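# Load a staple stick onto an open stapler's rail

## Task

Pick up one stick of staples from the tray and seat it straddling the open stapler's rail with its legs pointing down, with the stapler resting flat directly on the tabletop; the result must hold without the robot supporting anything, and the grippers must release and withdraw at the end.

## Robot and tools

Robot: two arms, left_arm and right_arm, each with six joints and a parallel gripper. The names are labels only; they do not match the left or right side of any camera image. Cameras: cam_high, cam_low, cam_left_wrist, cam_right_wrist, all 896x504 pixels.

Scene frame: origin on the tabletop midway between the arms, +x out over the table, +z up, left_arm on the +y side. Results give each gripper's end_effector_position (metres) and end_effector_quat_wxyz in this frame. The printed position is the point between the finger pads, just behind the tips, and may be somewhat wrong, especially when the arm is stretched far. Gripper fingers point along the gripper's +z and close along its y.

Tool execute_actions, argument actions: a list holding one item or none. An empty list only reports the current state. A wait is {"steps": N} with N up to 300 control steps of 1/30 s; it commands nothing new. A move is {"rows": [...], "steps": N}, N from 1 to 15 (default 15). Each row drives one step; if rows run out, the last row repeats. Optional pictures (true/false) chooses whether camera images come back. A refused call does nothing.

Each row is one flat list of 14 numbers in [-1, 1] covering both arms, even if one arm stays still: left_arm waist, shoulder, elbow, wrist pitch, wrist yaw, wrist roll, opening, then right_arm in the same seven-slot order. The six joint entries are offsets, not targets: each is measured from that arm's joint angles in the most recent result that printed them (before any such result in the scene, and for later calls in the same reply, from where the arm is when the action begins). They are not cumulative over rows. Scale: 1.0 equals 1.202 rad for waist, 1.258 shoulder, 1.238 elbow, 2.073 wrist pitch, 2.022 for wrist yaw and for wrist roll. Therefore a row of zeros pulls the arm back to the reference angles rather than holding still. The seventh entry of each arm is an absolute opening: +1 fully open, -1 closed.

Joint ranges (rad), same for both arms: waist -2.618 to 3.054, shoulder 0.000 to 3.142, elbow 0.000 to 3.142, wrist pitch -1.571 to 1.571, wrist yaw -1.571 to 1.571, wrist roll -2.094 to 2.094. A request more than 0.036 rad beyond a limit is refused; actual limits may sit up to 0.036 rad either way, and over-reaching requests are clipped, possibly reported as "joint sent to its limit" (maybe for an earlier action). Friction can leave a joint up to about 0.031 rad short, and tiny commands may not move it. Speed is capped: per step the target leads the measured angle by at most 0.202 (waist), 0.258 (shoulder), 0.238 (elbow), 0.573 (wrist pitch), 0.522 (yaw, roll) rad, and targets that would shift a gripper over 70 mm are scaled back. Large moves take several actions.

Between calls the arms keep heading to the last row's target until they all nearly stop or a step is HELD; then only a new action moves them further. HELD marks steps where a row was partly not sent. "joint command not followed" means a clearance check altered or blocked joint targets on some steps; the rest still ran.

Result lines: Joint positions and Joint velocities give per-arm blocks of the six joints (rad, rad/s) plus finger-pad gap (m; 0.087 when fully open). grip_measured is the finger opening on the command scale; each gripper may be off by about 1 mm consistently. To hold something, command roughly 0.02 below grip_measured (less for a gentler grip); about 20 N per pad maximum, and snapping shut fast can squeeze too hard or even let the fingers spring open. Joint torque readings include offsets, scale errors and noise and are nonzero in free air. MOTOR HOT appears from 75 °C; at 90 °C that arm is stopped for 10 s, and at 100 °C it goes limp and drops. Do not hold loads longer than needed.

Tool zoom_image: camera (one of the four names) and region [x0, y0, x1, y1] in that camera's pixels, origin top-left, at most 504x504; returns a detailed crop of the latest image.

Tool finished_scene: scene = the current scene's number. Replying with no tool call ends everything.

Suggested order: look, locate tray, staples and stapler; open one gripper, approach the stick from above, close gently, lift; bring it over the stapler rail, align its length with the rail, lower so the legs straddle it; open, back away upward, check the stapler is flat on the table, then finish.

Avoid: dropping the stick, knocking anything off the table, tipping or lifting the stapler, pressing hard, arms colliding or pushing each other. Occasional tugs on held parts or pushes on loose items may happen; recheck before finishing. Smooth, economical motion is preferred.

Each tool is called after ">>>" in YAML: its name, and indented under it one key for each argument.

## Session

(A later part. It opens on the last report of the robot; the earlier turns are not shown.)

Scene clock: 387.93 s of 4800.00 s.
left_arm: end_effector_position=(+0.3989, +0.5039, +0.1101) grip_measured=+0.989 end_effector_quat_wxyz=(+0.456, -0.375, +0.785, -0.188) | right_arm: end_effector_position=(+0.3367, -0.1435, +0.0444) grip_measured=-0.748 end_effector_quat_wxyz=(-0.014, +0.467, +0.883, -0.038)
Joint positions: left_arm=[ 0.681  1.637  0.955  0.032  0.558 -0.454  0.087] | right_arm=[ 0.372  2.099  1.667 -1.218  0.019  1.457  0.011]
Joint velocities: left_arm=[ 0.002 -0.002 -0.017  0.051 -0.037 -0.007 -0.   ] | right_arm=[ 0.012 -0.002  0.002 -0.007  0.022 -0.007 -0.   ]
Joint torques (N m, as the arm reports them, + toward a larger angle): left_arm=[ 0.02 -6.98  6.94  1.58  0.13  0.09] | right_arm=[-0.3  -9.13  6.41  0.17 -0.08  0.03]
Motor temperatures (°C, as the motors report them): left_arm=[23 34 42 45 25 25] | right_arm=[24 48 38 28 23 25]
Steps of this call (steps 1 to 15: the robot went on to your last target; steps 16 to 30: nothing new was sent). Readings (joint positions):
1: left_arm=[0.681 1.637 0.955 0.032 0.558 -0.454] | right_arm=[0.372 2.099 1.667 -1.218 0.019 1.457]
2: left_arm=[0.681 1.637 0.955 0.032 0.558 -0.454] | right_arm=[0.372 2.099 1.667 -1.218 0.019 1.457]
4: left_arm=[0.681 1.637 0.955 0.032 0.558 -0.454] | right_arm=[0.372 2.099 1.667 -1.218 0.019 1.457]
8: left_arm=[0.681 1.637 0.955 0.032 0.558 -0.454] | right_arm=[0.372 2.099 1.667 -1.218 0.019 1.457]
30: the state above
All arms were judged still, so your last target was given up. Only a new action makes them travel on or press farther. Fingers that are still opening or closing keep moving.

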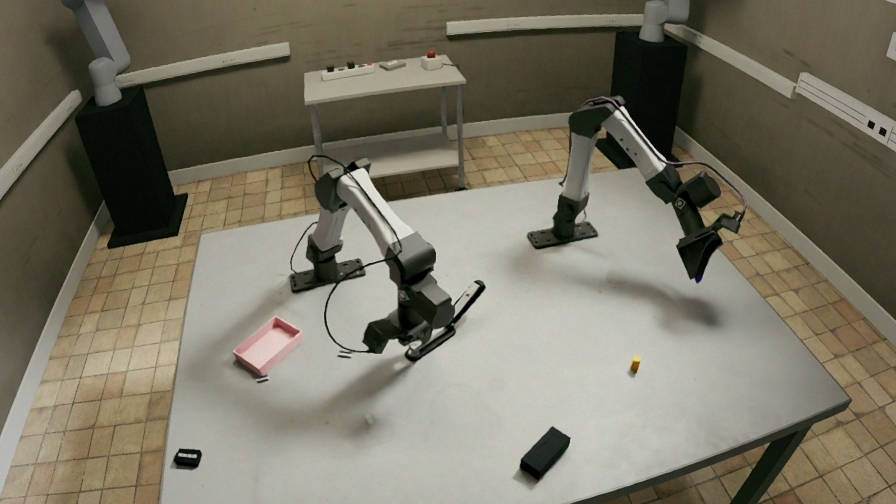

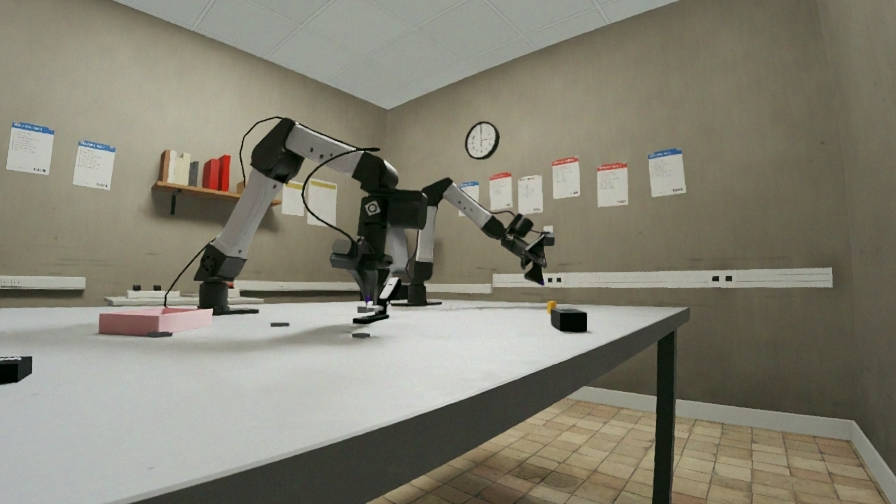

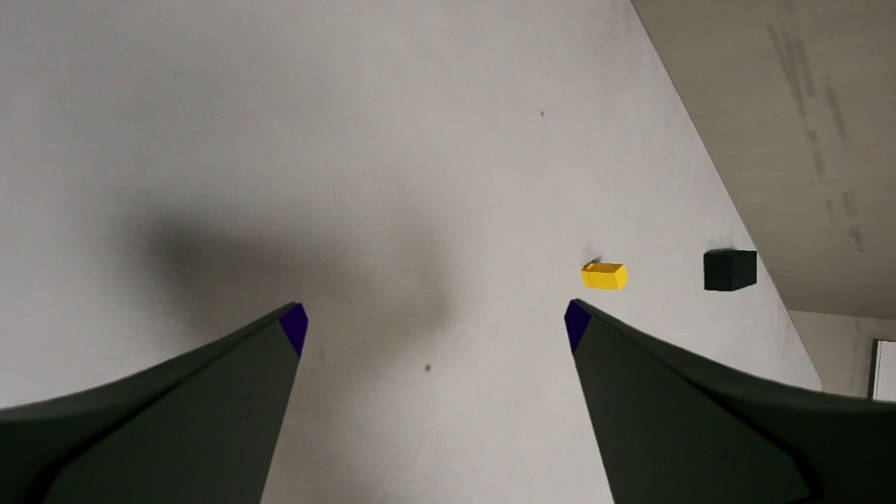

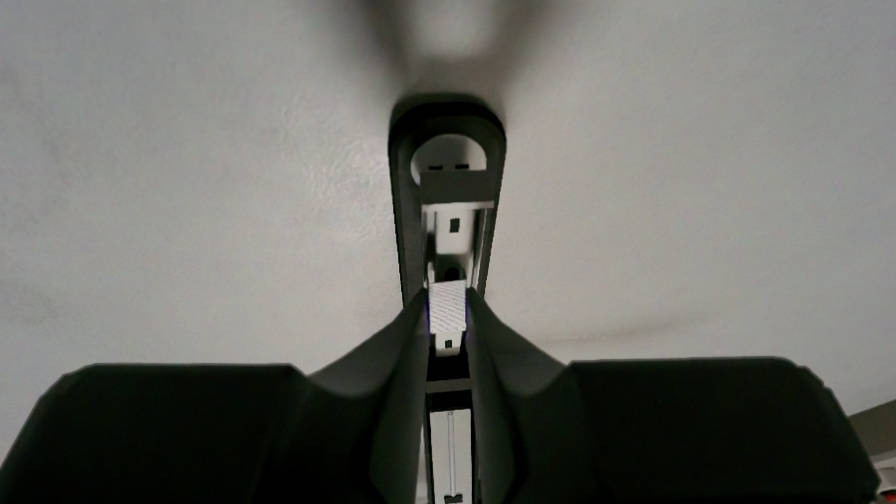

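>>> execute_actions:
  actions:
    - {"rows":[[0,0,0,0,0,0,1,0,0.028,0,0,0,0,-0.77]],"steps":15}
  pictures: false

>>> execute_actions:
  actions:
    - {"steps":30}

Scene clock: 392.53 s of 4800.00 s.
left_arm: end_effector_position=(+0.3989, +0.5039, +0.1101) grip_measured=+0.989 end_effector_quat_wxyz=(+0.456, -0.375, +0.785, -0.188) | right_arm: end_effector_position=(+0.3360, -0.1435, +0.0417) grip_measured=-0.748 end_effector_quat_wxyz=(-0.018, +0.467, +0.883, -0.041)
Joint positions: left_arm=[ 0.681  1.637  0.955  0.032  0.558 -0.454  0.087] | right_arm=[ 0.372  2.107  1.667 -1.219  0.017  1.457  0.011]
Joint velocities: left_arm=[ 0.002  0.002 -0.017 -0.051 -0.081  0.022 -0.001] | right_arm=[ 0.012 -0.007 -0.017 -0.007  0.007 -0.066 -0.   ]
Joint torques (N m, as the arm reports them, + toward a larger angle): left_arm=[-0.06 -6.89  6.95  1.58  0.11  0.1 ] | right_arm=[-0.28 -7.82  6.4   0.16 -0.07  0.03]
Motor temperatures (°C, as the motors report them): left_arm=[23 34 42 45 25 25] | right_arm=[24 48 38 27 23 25]
Steps of this call (steps 1 to 90: nothing new was sent; then 1.10 s passed at rest; steps 91 to 105: all 15 steps of this action). Readings (joint positions):
91: left_arm=[0.681 1.637 0.955 0.032 0.558 -0.454] | right_arm=[0.372 2.100 1.667 -1.218 0.019 1.457]
92: left_arm=[0.681 1.637 0.955 0.032 0.558 -0.454] | right_arm=[0.372 2.103 1.667 -1.218 0.019 1.457]
94: left_arm=[0.681 1.637 0.955 0.032 0.558 -0.454] | right_arm=[0.372 2.107 1.667 -1.219 0.017 1.457]
98: left_arm=[0.681 1.637 0.955 0.032 0.558 -0.454] | right_arm=[0.372 2.107 1.667 -1.219 0.017 1.457]
105: the state above

Scene clock: 393.53 s of 4800.00 s.
left_arm: end_effector_position=(+0.3989, +0.5039, +0.1101) grip_measured=+0.989 end_effector_quat_wxyz=(+0.456, -0.375, +0.785, -0.188) | right_arm: end_effector_position=(+0.3360, -0.1435, +0.0417) grip_measured=-0.748 end_effector_quat_wxyz=(-0.018, +0.467, +0.883, -0.041)
Joint positions: left_arm=[ 0.681  1.637  0.955  0.032  0.558 -0.454  0.087] | right_arm=[ 0.372  2.107  1.667 -1.219  0.017  1.457  0.011]
Joint velocities: left_arm=[ 0.007  0.002  0.002  0.007 -0.022 -0.007 -0.001] | right_arm=[-0.002 -0.037  0.002  0.037  0.007  0.022 -0.002]
Joint torques (N m, as the arm reports them, + toward a larger angle): left_arm=[ 0.01 -6.98  7.06  1.61  0.12  0.08] | right_arm=[-0.29 -7.81  6.4   0.16 -0.06  0.03]
Motor temperatures (°C, as the motors report them): left_arm=[23 34 42 45 25 25] | right_arm=[24 48 38 27 23 25]
Steps of this call (steps 1 to 15: the robot went on to your last target; steps 16 to 30: nothing new was sent). Readings (joint positions):
1: left_arm=[0.681 1.637 0.955 0.032 0.558 -0.454] | right_arm=[0.372 2.107 1.667 -1.219 0.017 1.457]
2: left_arm=[0.681 1.637 0.955 0.032 0.558 -0.454] | right_arm=[0.372 2.107 1.667 -1.219 0.017 1.457]
4: left_arm=[0.681 1.637 0.955 0.032 0.558 -0.454] | right_arm=[0.372 2.107 1.667 -1.219 0.017 1.457]
8: left_arm=[0.681 1.637 0.955 0.032 0.558 -0.454] | right_arm=[0.372 2.107 1.667 -1.219 0.017 1.457]
30: the state above
All arms were judged still, so your last target was given up. Only a new action makes them travel on or press farther. Fingers that are still opening or closing keep moving.

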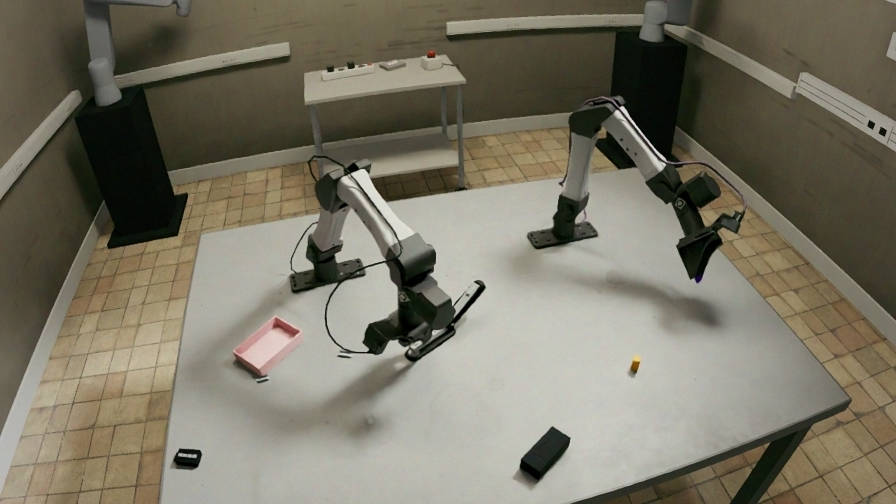

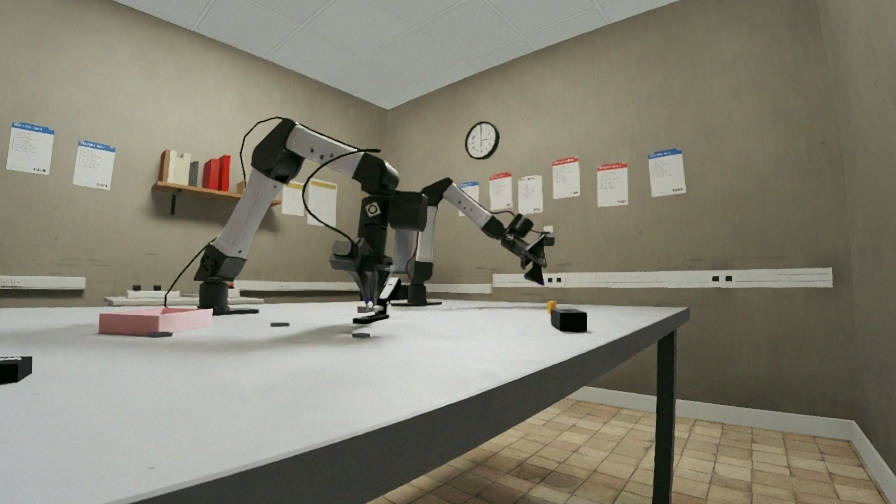

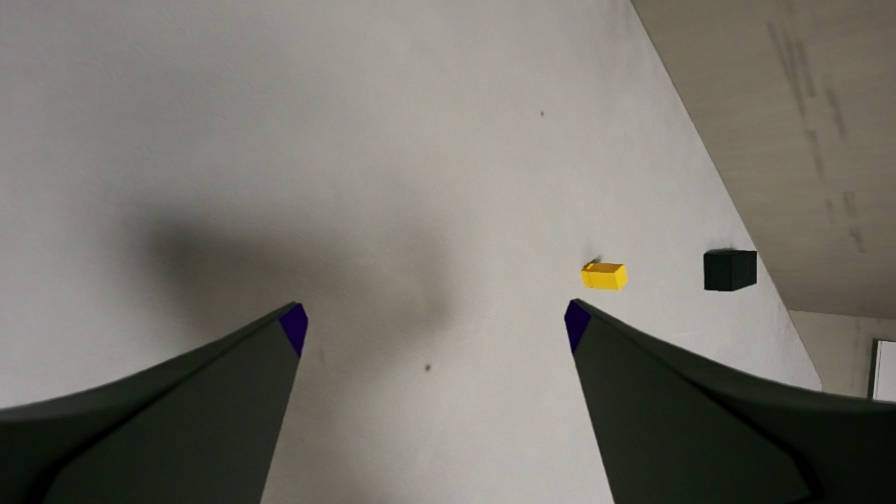

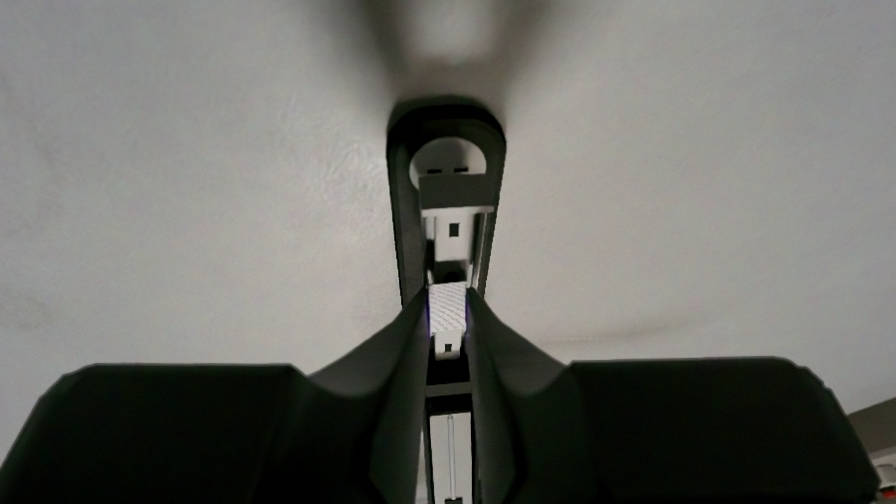

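>>> execute_actions:
  actions:
    - {"rows":[[0,0,0,0,0,0,1,0,0,0,0,0,0,-0.66]],"steps":15}
  pictures: false

>>> execute_actions:
  actions:
    - {"rows":[[0,0,0,0,0,0,1,0,-0.1,0,0,0,0,-0.66]],"steps":15}
  pictures: false

>>> execute_actions:
  actions:
    - {"steps":30}

Scene clock: 405.80 s of 4800.00 s.
left_arm: end_effector_position=(+0.3989, +0.5039, +0.1101) grip_measured=+0.989 end_effector_quat_wxyz=(+0.456, -0.375, +0.785, -0.188) | right_arm: end_effector_position=(+0.3360, -0.1435, +0.0417) grip_measured=-0.660 end_effector_quat_wxyz=(-0.018, +0.467, +0.883, -0.041)
Joint positions: left_arm=[ 0.681  1.637  0.955  0.032  0.558 -0.454  0.087] | right_arm=[ 0.372  2.107  1.667 -1.219  0.017  1.457  0.015]
Joint velocities: left_arm=[-0.007  0.002  0.002  0.066 -0.022 -0.022 -0.002] | right_arm=[-0.002  0.012  0.002  0.037 -0.007 -0.051  0.001]
Joint torques (N m, as the arm reports them, + toward a larger angle): left_arm=[-0.04 -6.95  7.    1.59  0.11  0.1 ] | right_arm=[-0.3  -9.95  6.38  0.15 -0.08  0.03]
Motor temperatures (°C, as the motors report them): left_arm=[23 35 43 45 25 25] | right_arm=[24 46 39 27 23 25]
Steps of this call (steps 1 to 90: nothing new was sent; then 8.77 s passed at rest; steps 91 to 105: all 15 steps of this action). Readings (joint positions):
91: left_arm=[0.681 1.637 0.955 0.032 0.558 -0.454] | right_arm=[0.372 2.107 1.667 -1.219 0.017 1.457]
92: left_arm=[0.681 1.637 0.955 0.032 0.558 -0.454] | right_arm=[0.372 2.107 1.667 -1.219 0.017 1.457]
94: left_arm=[0.681 1.637 0.955 0.032 0.558 -0.454] | right_arm=[0.372 2.107 1.667 -1.219 0.017 1.457]
98: left_arm=[0.681 1.637 0.955 0.032 0.558 -0.454] | right_arm=[0.372 2.107 1.667 -1.219 0.017 1.457]
105: the state above

Scene clock: 406.30 s of 4800.00 s.
left_arm: end_effector_position=(+0.3989, +0.5039, +0.1101) grip_measured=+0.989 end_effector_quat_wxyz=(+0.456, -0.375, +0.785, -0.188) | right_arm: end_effector_position=(+0.3407, -0.1410, +0.0843) grip_measured=-0.660 end_effector_quat_wxyz=(+0.016, +0.468, +0.883, +0.008)
Joint positions: left_arm=[ 0.681  1.637  0.955  0.032  0.558 -0.454  0.087] | right_arm=[ 0.372  1.985  1.663 -1.218  0.017  1.457  0.015]
Joint velocities: left_arm=[ 0.007 -0.007 -0.002  0.037  0.022  0.022 -0.001] | right_arm=[ 0.012  0.002 -0.012  0.007 -0.066  0.037  0.   ]
Joint torques (N m, as the arm reports them, + toward a larger angle): left_arm=[-0.02 -6.94  6.99  1.58  0.11  0.09] | right_arm=[-0.28 -9.61  7.07  0.41 -0.08  0.02]
Motor temperatures (°C, as the motors report them): left_arm=[23 35 43 45 25 25] | right_arm=[24 46 39 27 23 25]
Steps of this call (steps 1 to 15: all 15 steps of this action). Readings (joint positions):
1: left_arm=[0.681 1.637 0.955 0.032 0.558 -0.454] | right_arm=[0.372 2.097 1.665 -1.217 0.017 1.457]
2: left_arm=[0.681 1.637 0.955 0.032 0.558 -0.454] | right_arm=[0.372 2.082 1.663 -1.218 0.017 1.457]
4: left_arm=[0.681 1.637 0.955 0.032 0.558 -0.454] | right_arm=[0.372 2.036 1.663 -1.218 0.017 1.457]
8: left_arm=[0.681 1.637 0.955 0.032 0.558 -0.454] | right_arm=[0.372 1.986 1.663 -1.218 0.017 1.457]
15: the state above

Scene clock: 407.30 s of 4800.00 s.
left_arm: end_effector_position=(+0.3989, +0.5039, +0.1101) grip_measured=+0.989 end_effector_quat_wxyz=(+0.456, -0.375, +0.785, -0.188) | right_arm: end_effector_position=(+0.3407, -0.1410, +0.0843) grip_measured=-0.660 end_effector_quat_wxyz=(+0.016, +0.468, +0.883, +0.008)
Joint positions: left_arm=[ 0.681  1.637  0.955  0.032  0.558 -0.454  0.087] | right_arm=[ 0.372  1.985  1.663 -1.218  0.017  1.457  0.015]
Joint velocities: left_arm=[-0.002 -0.012 -0.002  0.066  0.007  0.007  0.001] | right_arm=[ 0.002 -0.017 -0.007 -0.007  0.037  0.022 -0.001]
Joint torques (N m, as the arm reports them, + toward a larger angle): left_arm=[-0.04 -6.92  6.88  1.61  0.11  0.09] | right_arm=[-0.3  -9.63  7.02  0.41 -0.08  0.02]
Motor temperatures (°C, as the motors report them): left_arm=[23 35 43 45 25 25] | right_arm=[24 46 39 27 23 25]
Steps of this call (steps 1 to 15: the robot went on to your last target; steps 16 to 30: nothing new was sent). Readings (joint positions):
1: left_arm=[0.681 1.637 0.955 0.032 0.558 -0.454] | right_arm=[0.372 1.985 1.663 -1.218 0.017 1.457]
2: left_arm=[0.681 1.637 0.955 0.032 0.558 -0.454] | right_arm=[0.372 1.985 1.663 -1.218 0.017 1.457]
4: left_arm=[0.681 1.637 0.955 0.032 0.558 -0.454] | right_arm=[0.372 1.985 1.663 -1.218 0.017 1.457]
8: left_arm=[0.681 1.637 0.955 0.032 0.558 -0.454] | right_arm=[0.372 1.985 1.663 -1.218 0.017 1.457]
30: the state above
All arms were judged still, so your last target was given up. Only a new action makes them travel on or press farther. Fingers that are still opening or closing keep moving.

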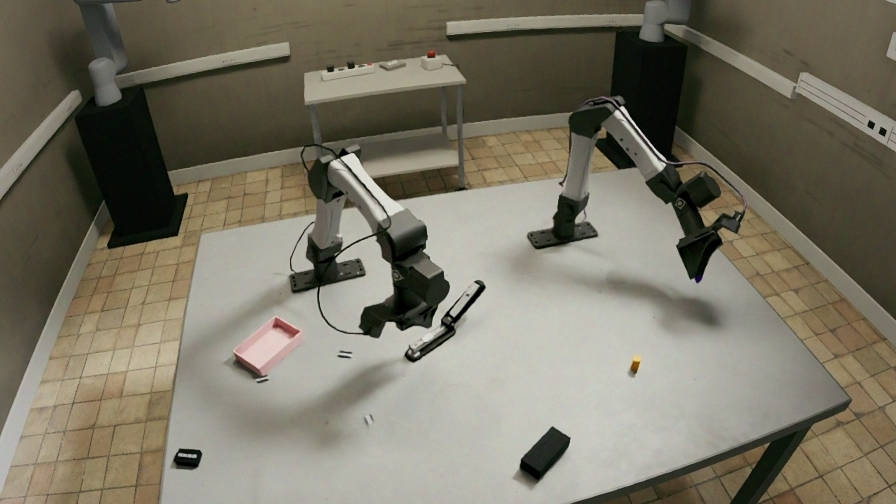

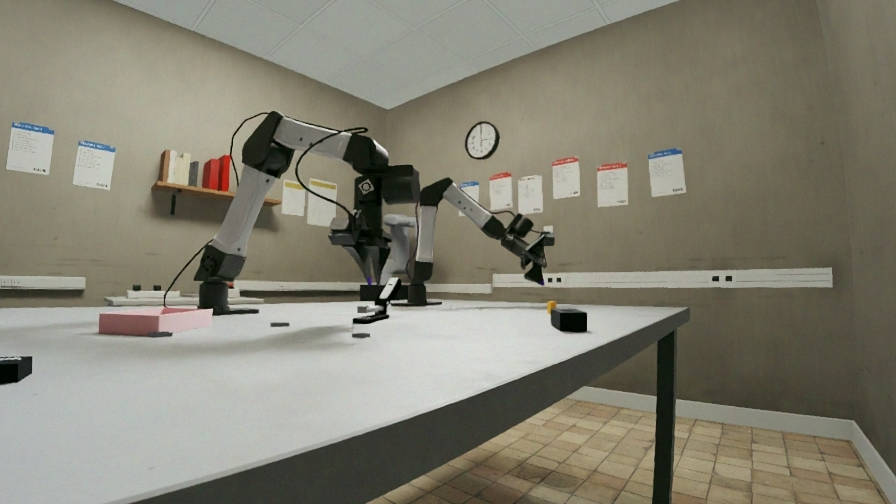

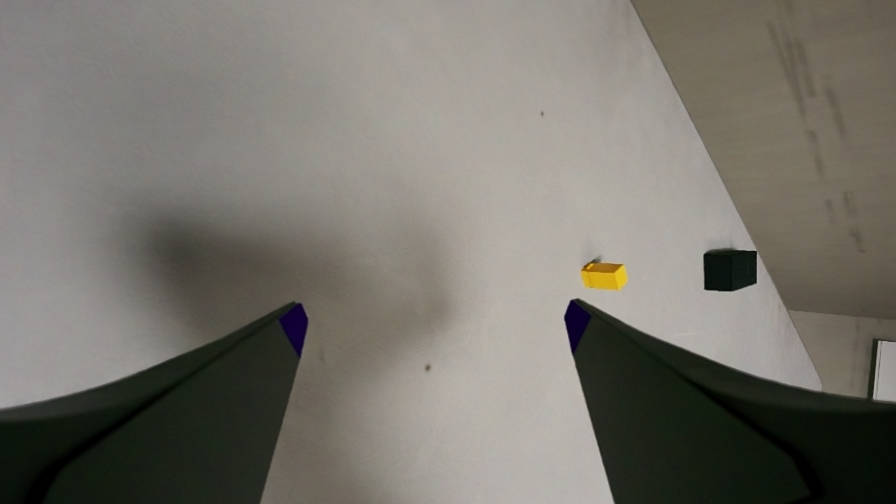

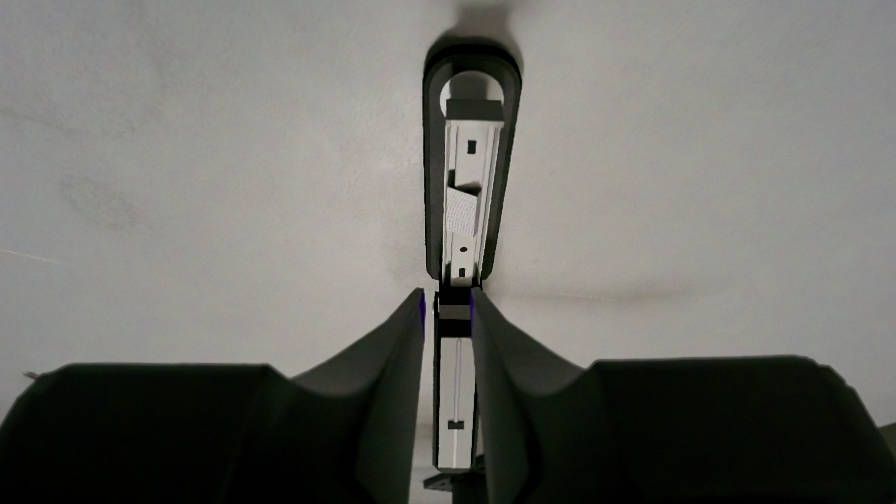

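>>> zoom_image:
  camera: "cam_right_wrist"
  region: [400, 130, 530, 280]

Region (400, 130, 530, 280) of cam_right_wrist's 896x504 image, scaled by 3.360, with more detail than that image has; it fills the left 437 columns of this view, and the rest is white.

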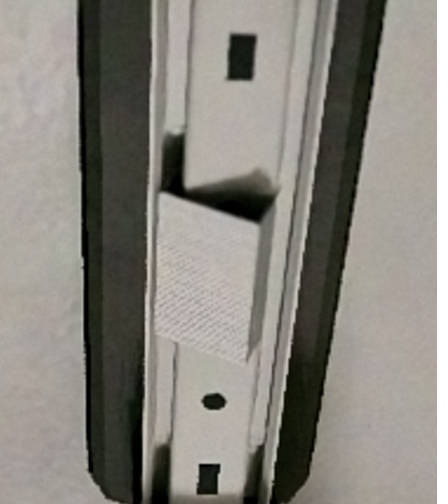

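>>> execute_actions:
  actions:
    - {"rows":[[0,0,0,0,0,0,1,0,0.095,0,0,0,0,-0.5]],"steps":15}
  pictures: false

>>> execute_actions:
  actions:
    - {"steps":30}

Scene clock: 417.37 s of 4800.00 s.
left_arm: end_effector_position=(+0.3989, +0.5039, +0.1101) grip_measured=+0.989 end_effector_quat_wxyz=(+0.456, -0.375, +0.785, -0.188) | right_arm: end_effector_position=(+0.3352, -0.1439, +0.0389) grip_measured=-0.500 end_effector_quat_wxyz=(-0.020, +0.467, +0.883, -0.044)
Joint positions: left_arm=[ 0.681  1.637  0.955  0.032  0.558 -0.454  0.087] | right_arm=[ 0.372  2.113  1.665 -1.218  0.017  1.457  0.022]
Joint velocities: left_arm=[ 0.012  0.007 -0.017 -0.022 -0.007 -0.066  0.   ] | right_arm=[ 0.012 -0.012 -0.012  0.007 -0.022 -0.051 -0.   ]
Joint torques (N m, as the arm reports them, + toward a larger angle): left_arm=[-0.09 -6.9   6.98  1.59  0.12  0.1 ] | right_arm=[ -0.29 -10.68   6.2    0.14  -0.08   0.02]
Motor temperatures (°C, as the motors report them): left_arm=[23 35 43 45 25 25] | right_arm=[24 46 39 27 23 25]
Steps of this call (steps 1 to 90: nothing new was sent; then 6.57 s passed at rest; steps 91 to 105: all 15 steps of this action). Readings (joint positions):
91: left_arm=[0.681 1.637 0.955 0.032 0.558 -0.454] | right_arm=[0.372 1.995 1.664 -1.219 0.017 1.457]
92: left_arm=[0.681 1.637 0.955 0.032 0.558 -0.454] | right_arm=[0.372 2.011 1.665 -1.218 0.017 1.457]
94: left_arm=[0.681 1.637 0.955 0.032 0.558 -0.454] | right_arm=[0.372 2.060 1.665 -1.218 0.017 1.457]
98: left_arm=[0.681 1.637 0.955 0.032 0.558 -0.454] | right_arm=[0.372 2.113 1.665 -1.218 0.017 1.457]
105: the state above

Scene clock: 418.37 s of 4800.00 s.
left_arm: end_effector_position=(+0.3989, +0.5039, +0.1101) grip_measured=+0.989 end_effector_quat_wxyz=(+0.456, -0.375, +0.785, -0.188) | right_arm: end_effector_position=(+0.3352, -0.1439, +0.0389) grip_measured=-0.500 end_effector_quat_wxyz=(-0.020, +0.467, +0.883, -0.044)
Joint positions: left_arm=[ 0.681  1.637  0.955  0.032  0.558 -0.454  0.087] | right_arm=[ 0.372  2.113  1.665 -1.218  0.017  1.457  0.022]
Joint velocities: left_arm=[-0.007  0.017 -0.007  0.022 -0.007 -0.081 -0.001] | right_arm=[-0.007 -0.017 -0.002 -0.007 -0.007 -0.022 -0.001]
Joint torques (N m, as the arm reports them, + toward a larger angle): left_arm=[-0.02 -6.97  6.95  1.59  0.11  0.08] | right_arm=[ -0.3  -10.63   6.17   0.14  -0.08   0.03]
Motor temperatures (°C, as the motors report them): left_arm=[23 35 43 45 25 25] | right_arm=[24 46 39 27 23 25]
Steps of this call (steps 1 to 15: the robot went on to your last target; steps 16 to 30: nothing new was sent). Readings (joint positions):
1: left_arm=[0.681 1.637 0.955 0.032 0.558 -0.454] | right_arm=[0.372 2.113 1.665 -1.218 0.017 1.457]
2: left_arm=[0.681 1.637 0.955 0.032 0.558 -0.454] | right_arm=[0.372 2.113 1.665 -1.218 0.017 1.457]
4: left_arm=[0.681 1.637 0.955 0.032 0.558 -0.454] | right_arm=[0.372 2.113 1.665 -1.218 0.017 1.457]
8: left_arm=[0.681 1.637 0.955 0.032 0.558 -0.454] | right_arm=[0.372 2.113 1.665 -1.218 0.017 1.457]
30: the state above
All arms were judged still, so your last target was given up. Only a new action makes them travel on or press farther. Fingers that are still opening or closing keep moving.

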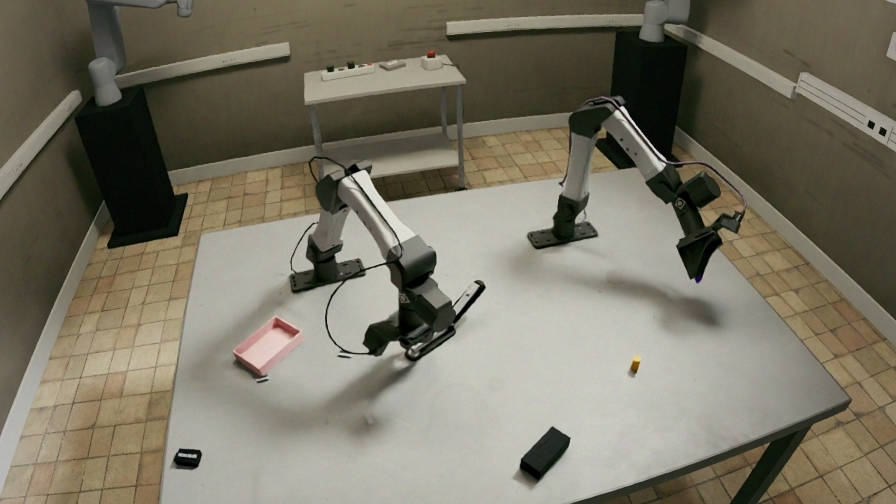

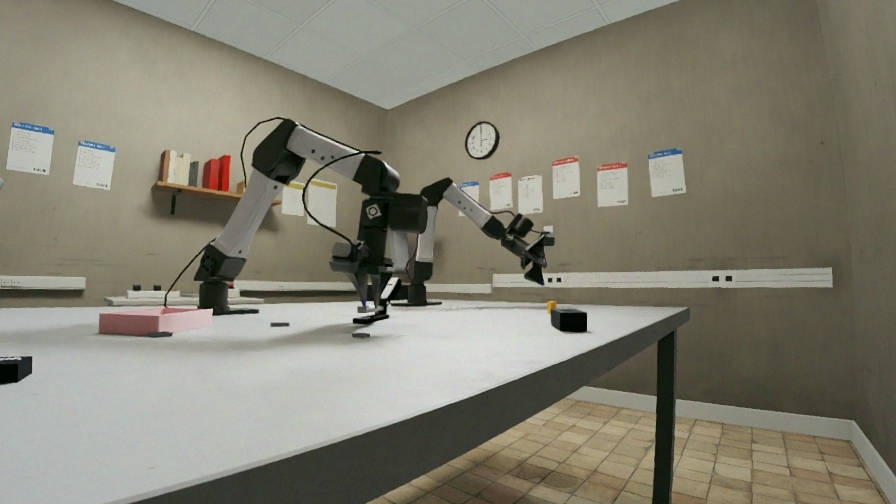

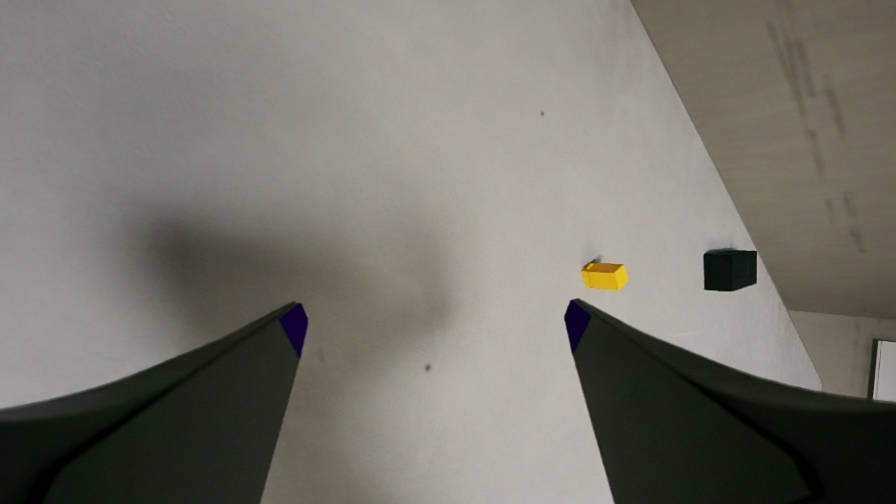

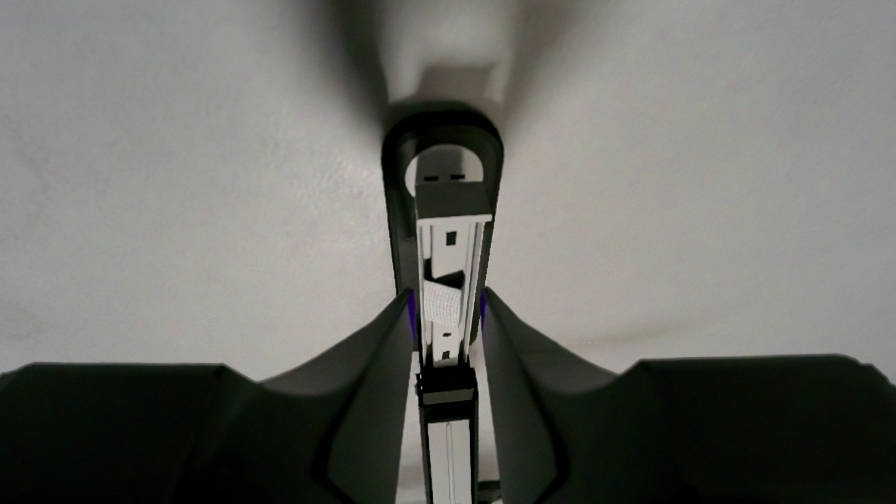

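>>> execute_actions:
  actions:
    - {"rows":[[0,0,0,0,0,0,1,0,0,0,0,0,0,-0.54],[0,0,0,0,0,0,1,0,0,0,0,0,0,-0.58],[0,0,0,0,0,0,1,0,0,0,0,0,0,-0.62],[0,0,0,0,0,0,1,0,0,0,0,0,0,-0.66],[0,0,0,0,0,0,1,0,0,0,0,0,0,-0.7],[0,0,0,0,0,0,1,0,0,0,0,0,0,-0.72]],"steps":15}
  pictures: false

>>> execute_actions:
  actions:
    - {"rows":[[0,0,0,0,0,0,1,0,0,0,0,0,0,-0.5]],"steps":15}

>>> zoom_image:
  camera: "cam_right_wrist"
  region: [390, 220, 510, 370]

Scene clock: 426.63 s of 4800.00 s.
left_arm: end_effector_position=(+0.3989, +0.5039, +0.1101) grip_measured=+0.989 end_effector_quat_wxyz=(+0.456, -0.375, +0.785, -0.188) | right_arm: end_effector_position=(+0.3354, -0.1438, +0.0388) grip_measured=-0.720 end_effector_quat_wxyz=(-0.020, +0.467, +0.883, -0.044)
Joint positions: left_arm=[ 0.681  1.637  0.955  0.032  0.558 -0.454  0.087] | right_arm=[ 0.372  2.113  1.665 -1.217  0.017  1.457  0.012]
Joint velocities: left_arm=[ 0.007 -0.012 -0.002  0.022 -0.066  0.051 -0.   ] | right_arm=[ 0.002 -0.002  0.002 -0.081  0.051  0.022  0.   ]
Joint torques (N m, as the arm reports them, + toward a larger angle): left_arm=[-0.03 -6.9   6.94  1.6   0.11  0.1 ] | right_arm=[-0.27 -9.98  6.36  0.12 -0.08  0.03]
Motor temperatures (°C, as the motors report them): left_arm=[23 35 43 45 25 25] | right_arm=[24 47 39 27 23 25]
Steps of this call (steps 1 to 90: nothing new was sent; then 4.77 s passed at rest; steps 91 to 105: all 15 steps of this action). Readings (joint positions):
91: left_arm=[0.681 1.637 0.955 0.032 0.558 -0.454] | right_arm=[0.372 2.113 1.665 -1.218 0.017 1.457]
92: left_arm=[0.681 1.637 0.955 0.032 0.558 -0.454] | right_arm=[0.372 2.113 1.665 -1.218 0.017 1.457]
94: left_arm=[0.681 1.637 0.955 0.032 0.558 -0.454] | right_arm=[0.372 2.113 1.665 -1.218 0.017 1.457]
98: left_arm=[0.681 1.637 0.955 0.032 0.558 -0.454] | right_arm=[0.372 2.113 1.665 -1.217 0.017 1.457]
105: the state above

Scene clock: 427.13 s of 4800.00 s.
left_arm: end_effector_position=(+0.3989, +0.5039, +0.1101) grip_measured=+0.989 end_effector_quat_wxyz=(+0.456, -0.375, +0.785, -0.188) | right_arm: end_effector_position=(+0.3354, -0.1438, +0.0388) grip_measured=-0.500 end_effector_quat_wxyz=(-0.020, +0.467, +0.883, -0.044)
Joint positions: left_arm=[ 0.681  1.637  0.955  0.032  0.558 -0.454  0.087] | right_arm=[ 0.372  2.113  1.665 -1.217  0.017  1.457  0.022]
Joint velocities: left_arm=[-0.012  0.002 -0.012 -0.051 -0.125 -0.051 -0.   ] | right_arm=[ 0.002  0.002  0.022  0.066  0.007 -0.007  0.   ]
Joint torques (N m, as the arm reports them, + toward a larger angle): left_arm=[-0.01 -6.9   6.98  1.57  0.12  0.09] | right_arm=[-0.29 -9.97  6.37  0.13 -0.08  0.03]
Motor temperatures (°C, as the motors report them): left_arm=[23 35 43 45 25 25] | right_arm=[24 47 39 27 23 25]
Steps of this call (steps 1 to 15: all 15 steps of this action). Readings (joint positions):
1: left_arm=[0.681 1.637 0.955 0.032 0.558 -0.454] | right_arm=[0.372 2.113 1.665 -1.217 0.017 1.457]
2: left_arm=[0.681 1.637 0.955 0.032 0.558 -0.454] | right_arm=[0.372 2.113 1.665 -1.217 0.017 1.457]
4: left_arm=[0.681 1.637 0.955 0.032 0.558 -0.454] | right_arm=[0.372 2.113 1.665 -1.217 0.017 1.457]
8: left_arm=[0.681 1.637 0.955 0.032 0.558 -0.454] | right_arm=[0.372 2.113 1.665 -1.217 0.017 1.457]
15: the state above

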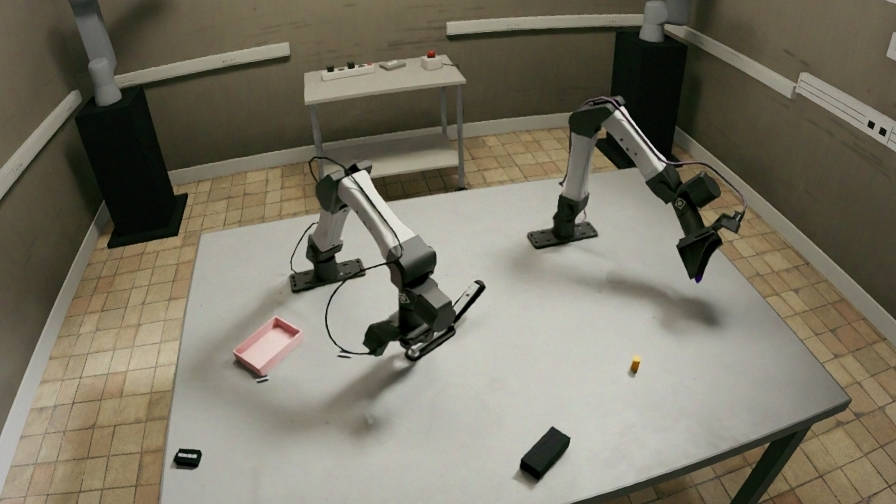

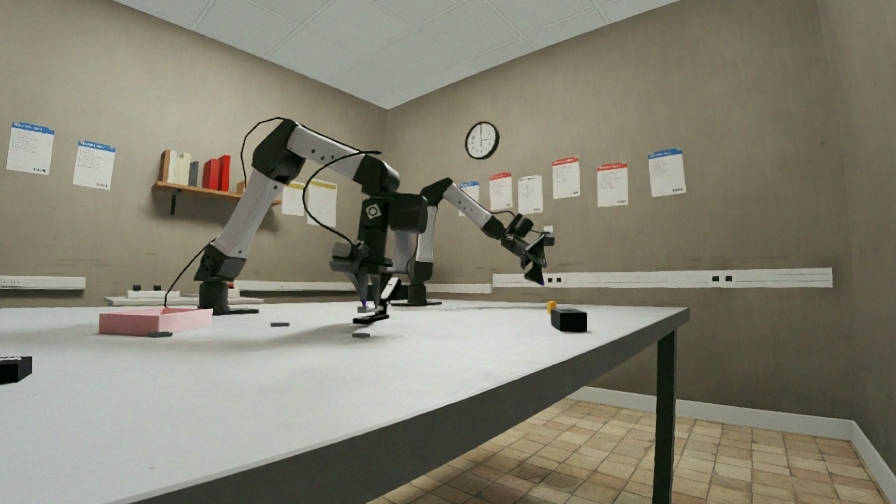

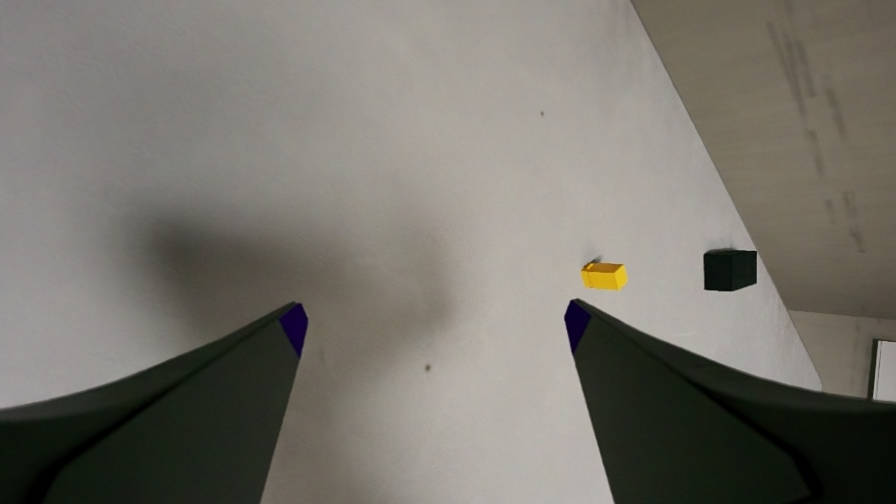

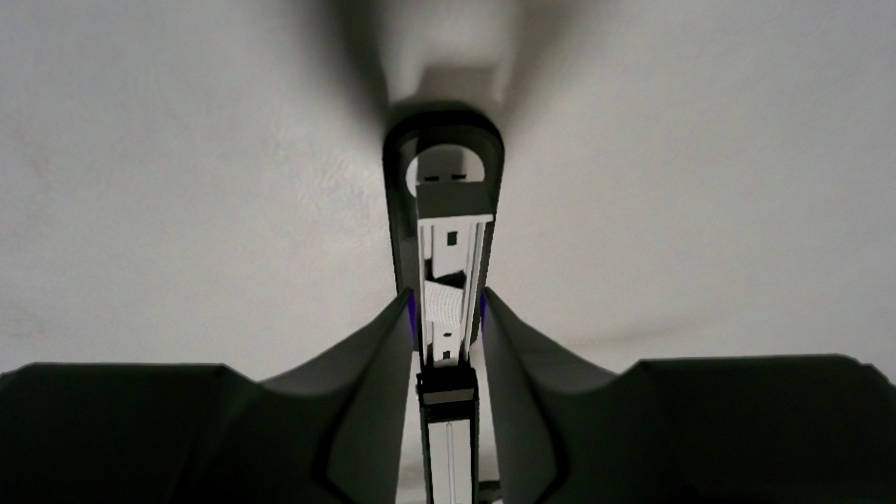

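Region (390, 220, 510, 370) of cam_right_wrist's 896x504 image, scaled by 3.360, with more detail than that image has; it fills the left 403 columns of this view, and the rest is white.

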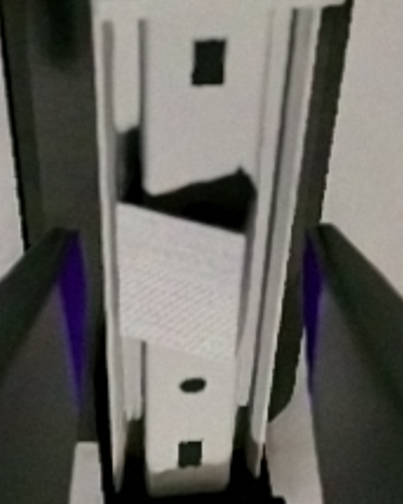

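>>> execute_actions:
  actions:
    - {"rows":[[0,0,0,0,0,0,1,0,0,0,-0.02,0,0,-0.5]],"steps":15}
  pictures: false

>>> execute_actions:
  actions:
    - {"rows":[[0,0,0,0,0,0,1,0,0,0,0,0,0,-0.54],[0,0,0,0,0,0,1,0,0,0,0,0,0,-0.58],[0,0,0,0,0,0,1,0,0,0,0,0,0,-0.62]],"steps":15}
  pictures: false

>>> execute_actions:
  actions:
    - {"rows":[[0,0,0,0,0,0,1,0,0,0,0,0,0,-0.4]],"steps":15}

>>> zoom_image:
  camera: "cam_right_wrist"
  region: [380, 220, 510, 370]

Scene clock: 438.97 s of 4800.00 s.
left_arm: end_effector_position=(+0.3989, +0.5039, +0.1101) grip_measured=+0.989 end_effector_quat_wxyz=(+0.456, -0.375, +0.785, -0.188) | right_arm: end_effector_position=(+0.3320, -0.1456, +0.0393) grip_measured=-0.500 end_effector_quat_wxyz=(-0.024, +0.467, +0.883, -0.050)
Joint positions: left_arm=[ 0.681  1.637  0.955  0.032  0.558 -0.454  0.087] | right_arm=[ 0.372  2.113  1.665 -1.233  0.017  1.457  0.022]
Joint velocities: left_arm=[-0.012  0.002 -0.002 -0.022 -0.007  0.007 -0.001] | right_arm=[ 0.007 -0.022  0.002  0.007 -0.037 -0.066  0.   ]
Joint torques (N m, as the arm reports them, + toward a larger angle): left_arm=[-0.01 -6.95  6.93  1.6   0.11  0.07] | right_arm=[-0.29 -9.94  6.32 -0.2  -0.08  0.03]
Motor temperatures (°C, as the motors report them): left_arm=[23 35 43 45 25 25] | right_arm=[24 47 39 27 23 25]
Steps of this call (steps 1 to 15: the robot went on to your last target; steps 16 to 90: nothing new was sent; then 8.33 s passed at rest; steps 91 to 105: all 15 steps of this action). Readings (joint positions):
91: left_arm=[0.681 1.637 0.955 0.032 0.558 -0.454] | right_arm=[0.372 2.113 1.665 -1.219 0.017 1.457]
92: left_arm=[0.681 1.637 0.955 0.032 0.558 -0.454] | right_arm=[0.372 2.113 1.665 -1.223 0.017 1.457]
94: left_arm=[0.681 1.637 0.955 0.032 0.558 -0.454] | right_arm=[0.372 2.113 1.665 -1.230 0.017 1.457]
98: left_arm=[0.681 1.637 0.955 0.032 0.558 -0.454] | right_arm=[0.372 2.113 1.665 -1.233 0.017 1.457]
105: the state above

Scene clock: 439.47 s of 4800.00 s.
left_arm: end_effector_position=(+0.3989, +0.5039, +0.1101) grip_measured=+0.989 end_effector_quat_wxyz=(+0.456, -0.375, +0.785, -0.188) | right_arm: end_effector_position=(+0.3333, -0.1449, +0.0391) grip_measured=-0.620 end_effector_quat_wxyz=(-0.023, +0.467, +0.883, -0.048)
Joint positions: left_arm=[ 0.681  1.637  0.955  0.032  0.558 -0.454  0.087] | right_arm=[ 0.372  2.113  1.665 -1.227  0.017  1.457  0.017]
Joint velocities: left_arm=[ 0.002 -0.012 -0.002 -0.125 -0.066  0.037 -0.001] | right_arm=[-0.002  0.002 -0.017 -0.051  0.022 -0.051 -0.001]
Joint torques (N m, as the arm reports them, + toward a larger angle): left_arm=[ 0.04 -6.92  6.94  1.62  0.12  0.11] | right_arm=[-0.29 -9.97  6.34  0.05 -0.07  0.03]
Motor temperatures (°C, as the motors report them): left_arm=[23 35 43 45 25 25] | right_arm=[24 47 39 27 23 25]
Steps of this call (steps 1 to 15: all 15 steps of this action). Readings (joint positions):
1: left_arm=[0.681 1.637 0.955 0.032 0.558 -0.454] | right_arm=[0.372 2.113 1.665 -1.232 0.017 1.457]
2: left_arm=[0.681 1.637 0.955 0.032 0.558 -0.454] | right_arm=[0.372 2.113 1.665 -1.231 0.017 1.457]
4: left_arm=[0.681 1.637 0.955 0.032 0.558 -0.454] | right_arm=[0.372 2.113 1.665 -1.227 0.017 1.457]
8: left_arm=[0.681 1.637 0.955 0.032 0.558 -0.454] | right_arm=[0.372 2.113 1.665 -1.227 0.017 1.457]
15: the state above

Scene clock: 439.97 s of 4800.00 s.
left_arm: end_effector_position=(+0.3989, +0.5039, +0.1101) grip_measured=+0.989 end_effector_quat_wxyz=(+0.456, -0.375, +0.785, -0.188) | right_arm: end_effector_position=(+0.3333, -0.1449, +0.0391) grip_measured=-0.400 end_effector_quat_wxyz=(-0.023, +0.467, +0.883, -0.048)
Joint positions: left_arm=[ 0.681  1.637  0.955  0.032  0.558 -0.454  0.087] | right_arm=[ 0.372  2.113  1.665 -1.227  0.017  1.457  0.026]
Joint velocities: left_arm=[-0.012 -0.007 -0.007 -0.037  0.037 -0.022  0.   ] | right_arm=[-0.022  0.007  0.002  0.051 -0.066 -0.037 -0.   ]
Joint torques (N m, as the arm reports them, + toward a larger angle): left_arm=[ 0.02 -6.94  7.02  1.58  0.11  0.08] | right_arm=[-0.28 -9.93  6.36  0.11 -0.08  0.03]
Motor temperatures (°C, as the motors report them): left_arm=[23 35 43 45 25 25] | right_arm=[24 47 39 27 23 25]
Steps of this call (steps 1 to 15: all 15 steps of this action). Readings (joint positions):
1: left_arm=[0.681 1.637 0.955 0.032 0.558 -0.454] | right_arm=[0.372 2.113 1.665 -1.227 0.017 1.457]
2: left_arm=[0.681 1.637 0.955 0.032 0.558 -0.454] | right_arm=[0.372 2.113 1.665 -1.227 0.017 1.457]
4: left_arm=[0.681 1.637 0.955 0.032 0.558 -0.454] | right_arm=[0.372 2.113 1.665 -1.227 0.017 1.457]
8: left_arm=[0.681 1.637 0.955 0.032 0.558 -0.454] | right_arm=[0.372 2.113 1.665 -1.227 0.017 1.457]
15: the state above

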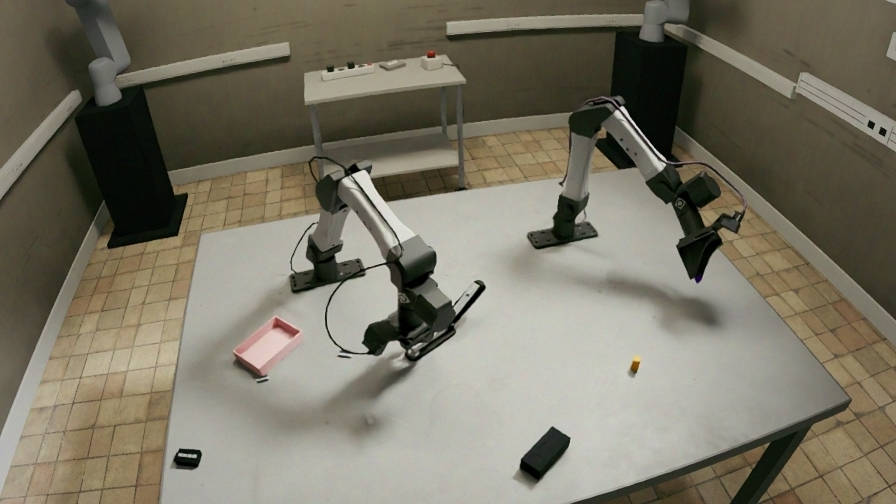

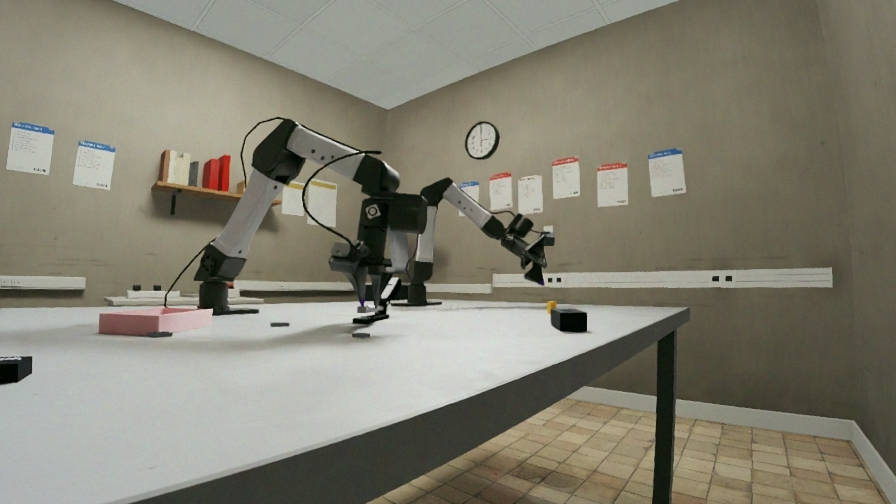

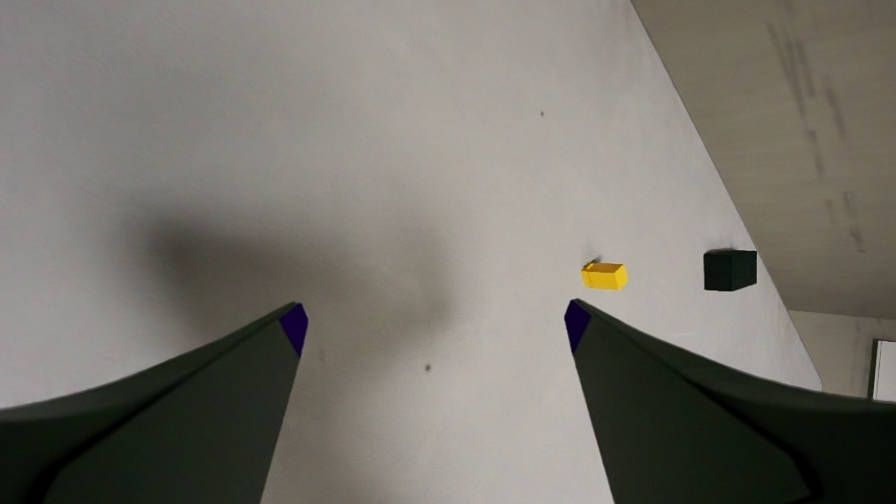

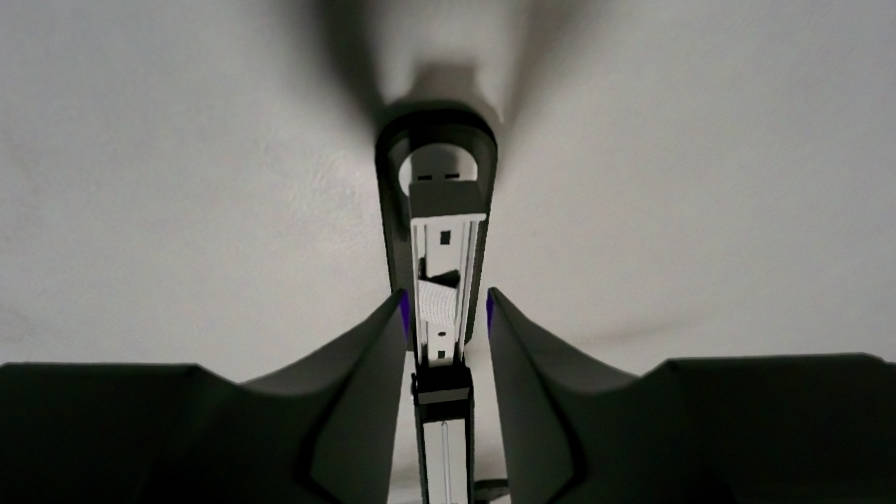

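Region (380, 220, 510, 370) of cam_right_wrist's 896x504 image, scaled by 3.360, with more detail than that image has; it fills the left 437 columns of this view, and the rest is white.

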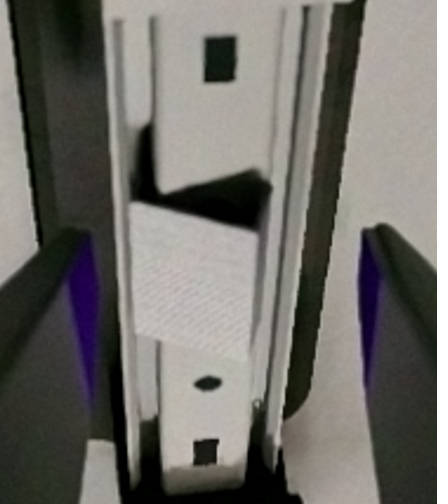

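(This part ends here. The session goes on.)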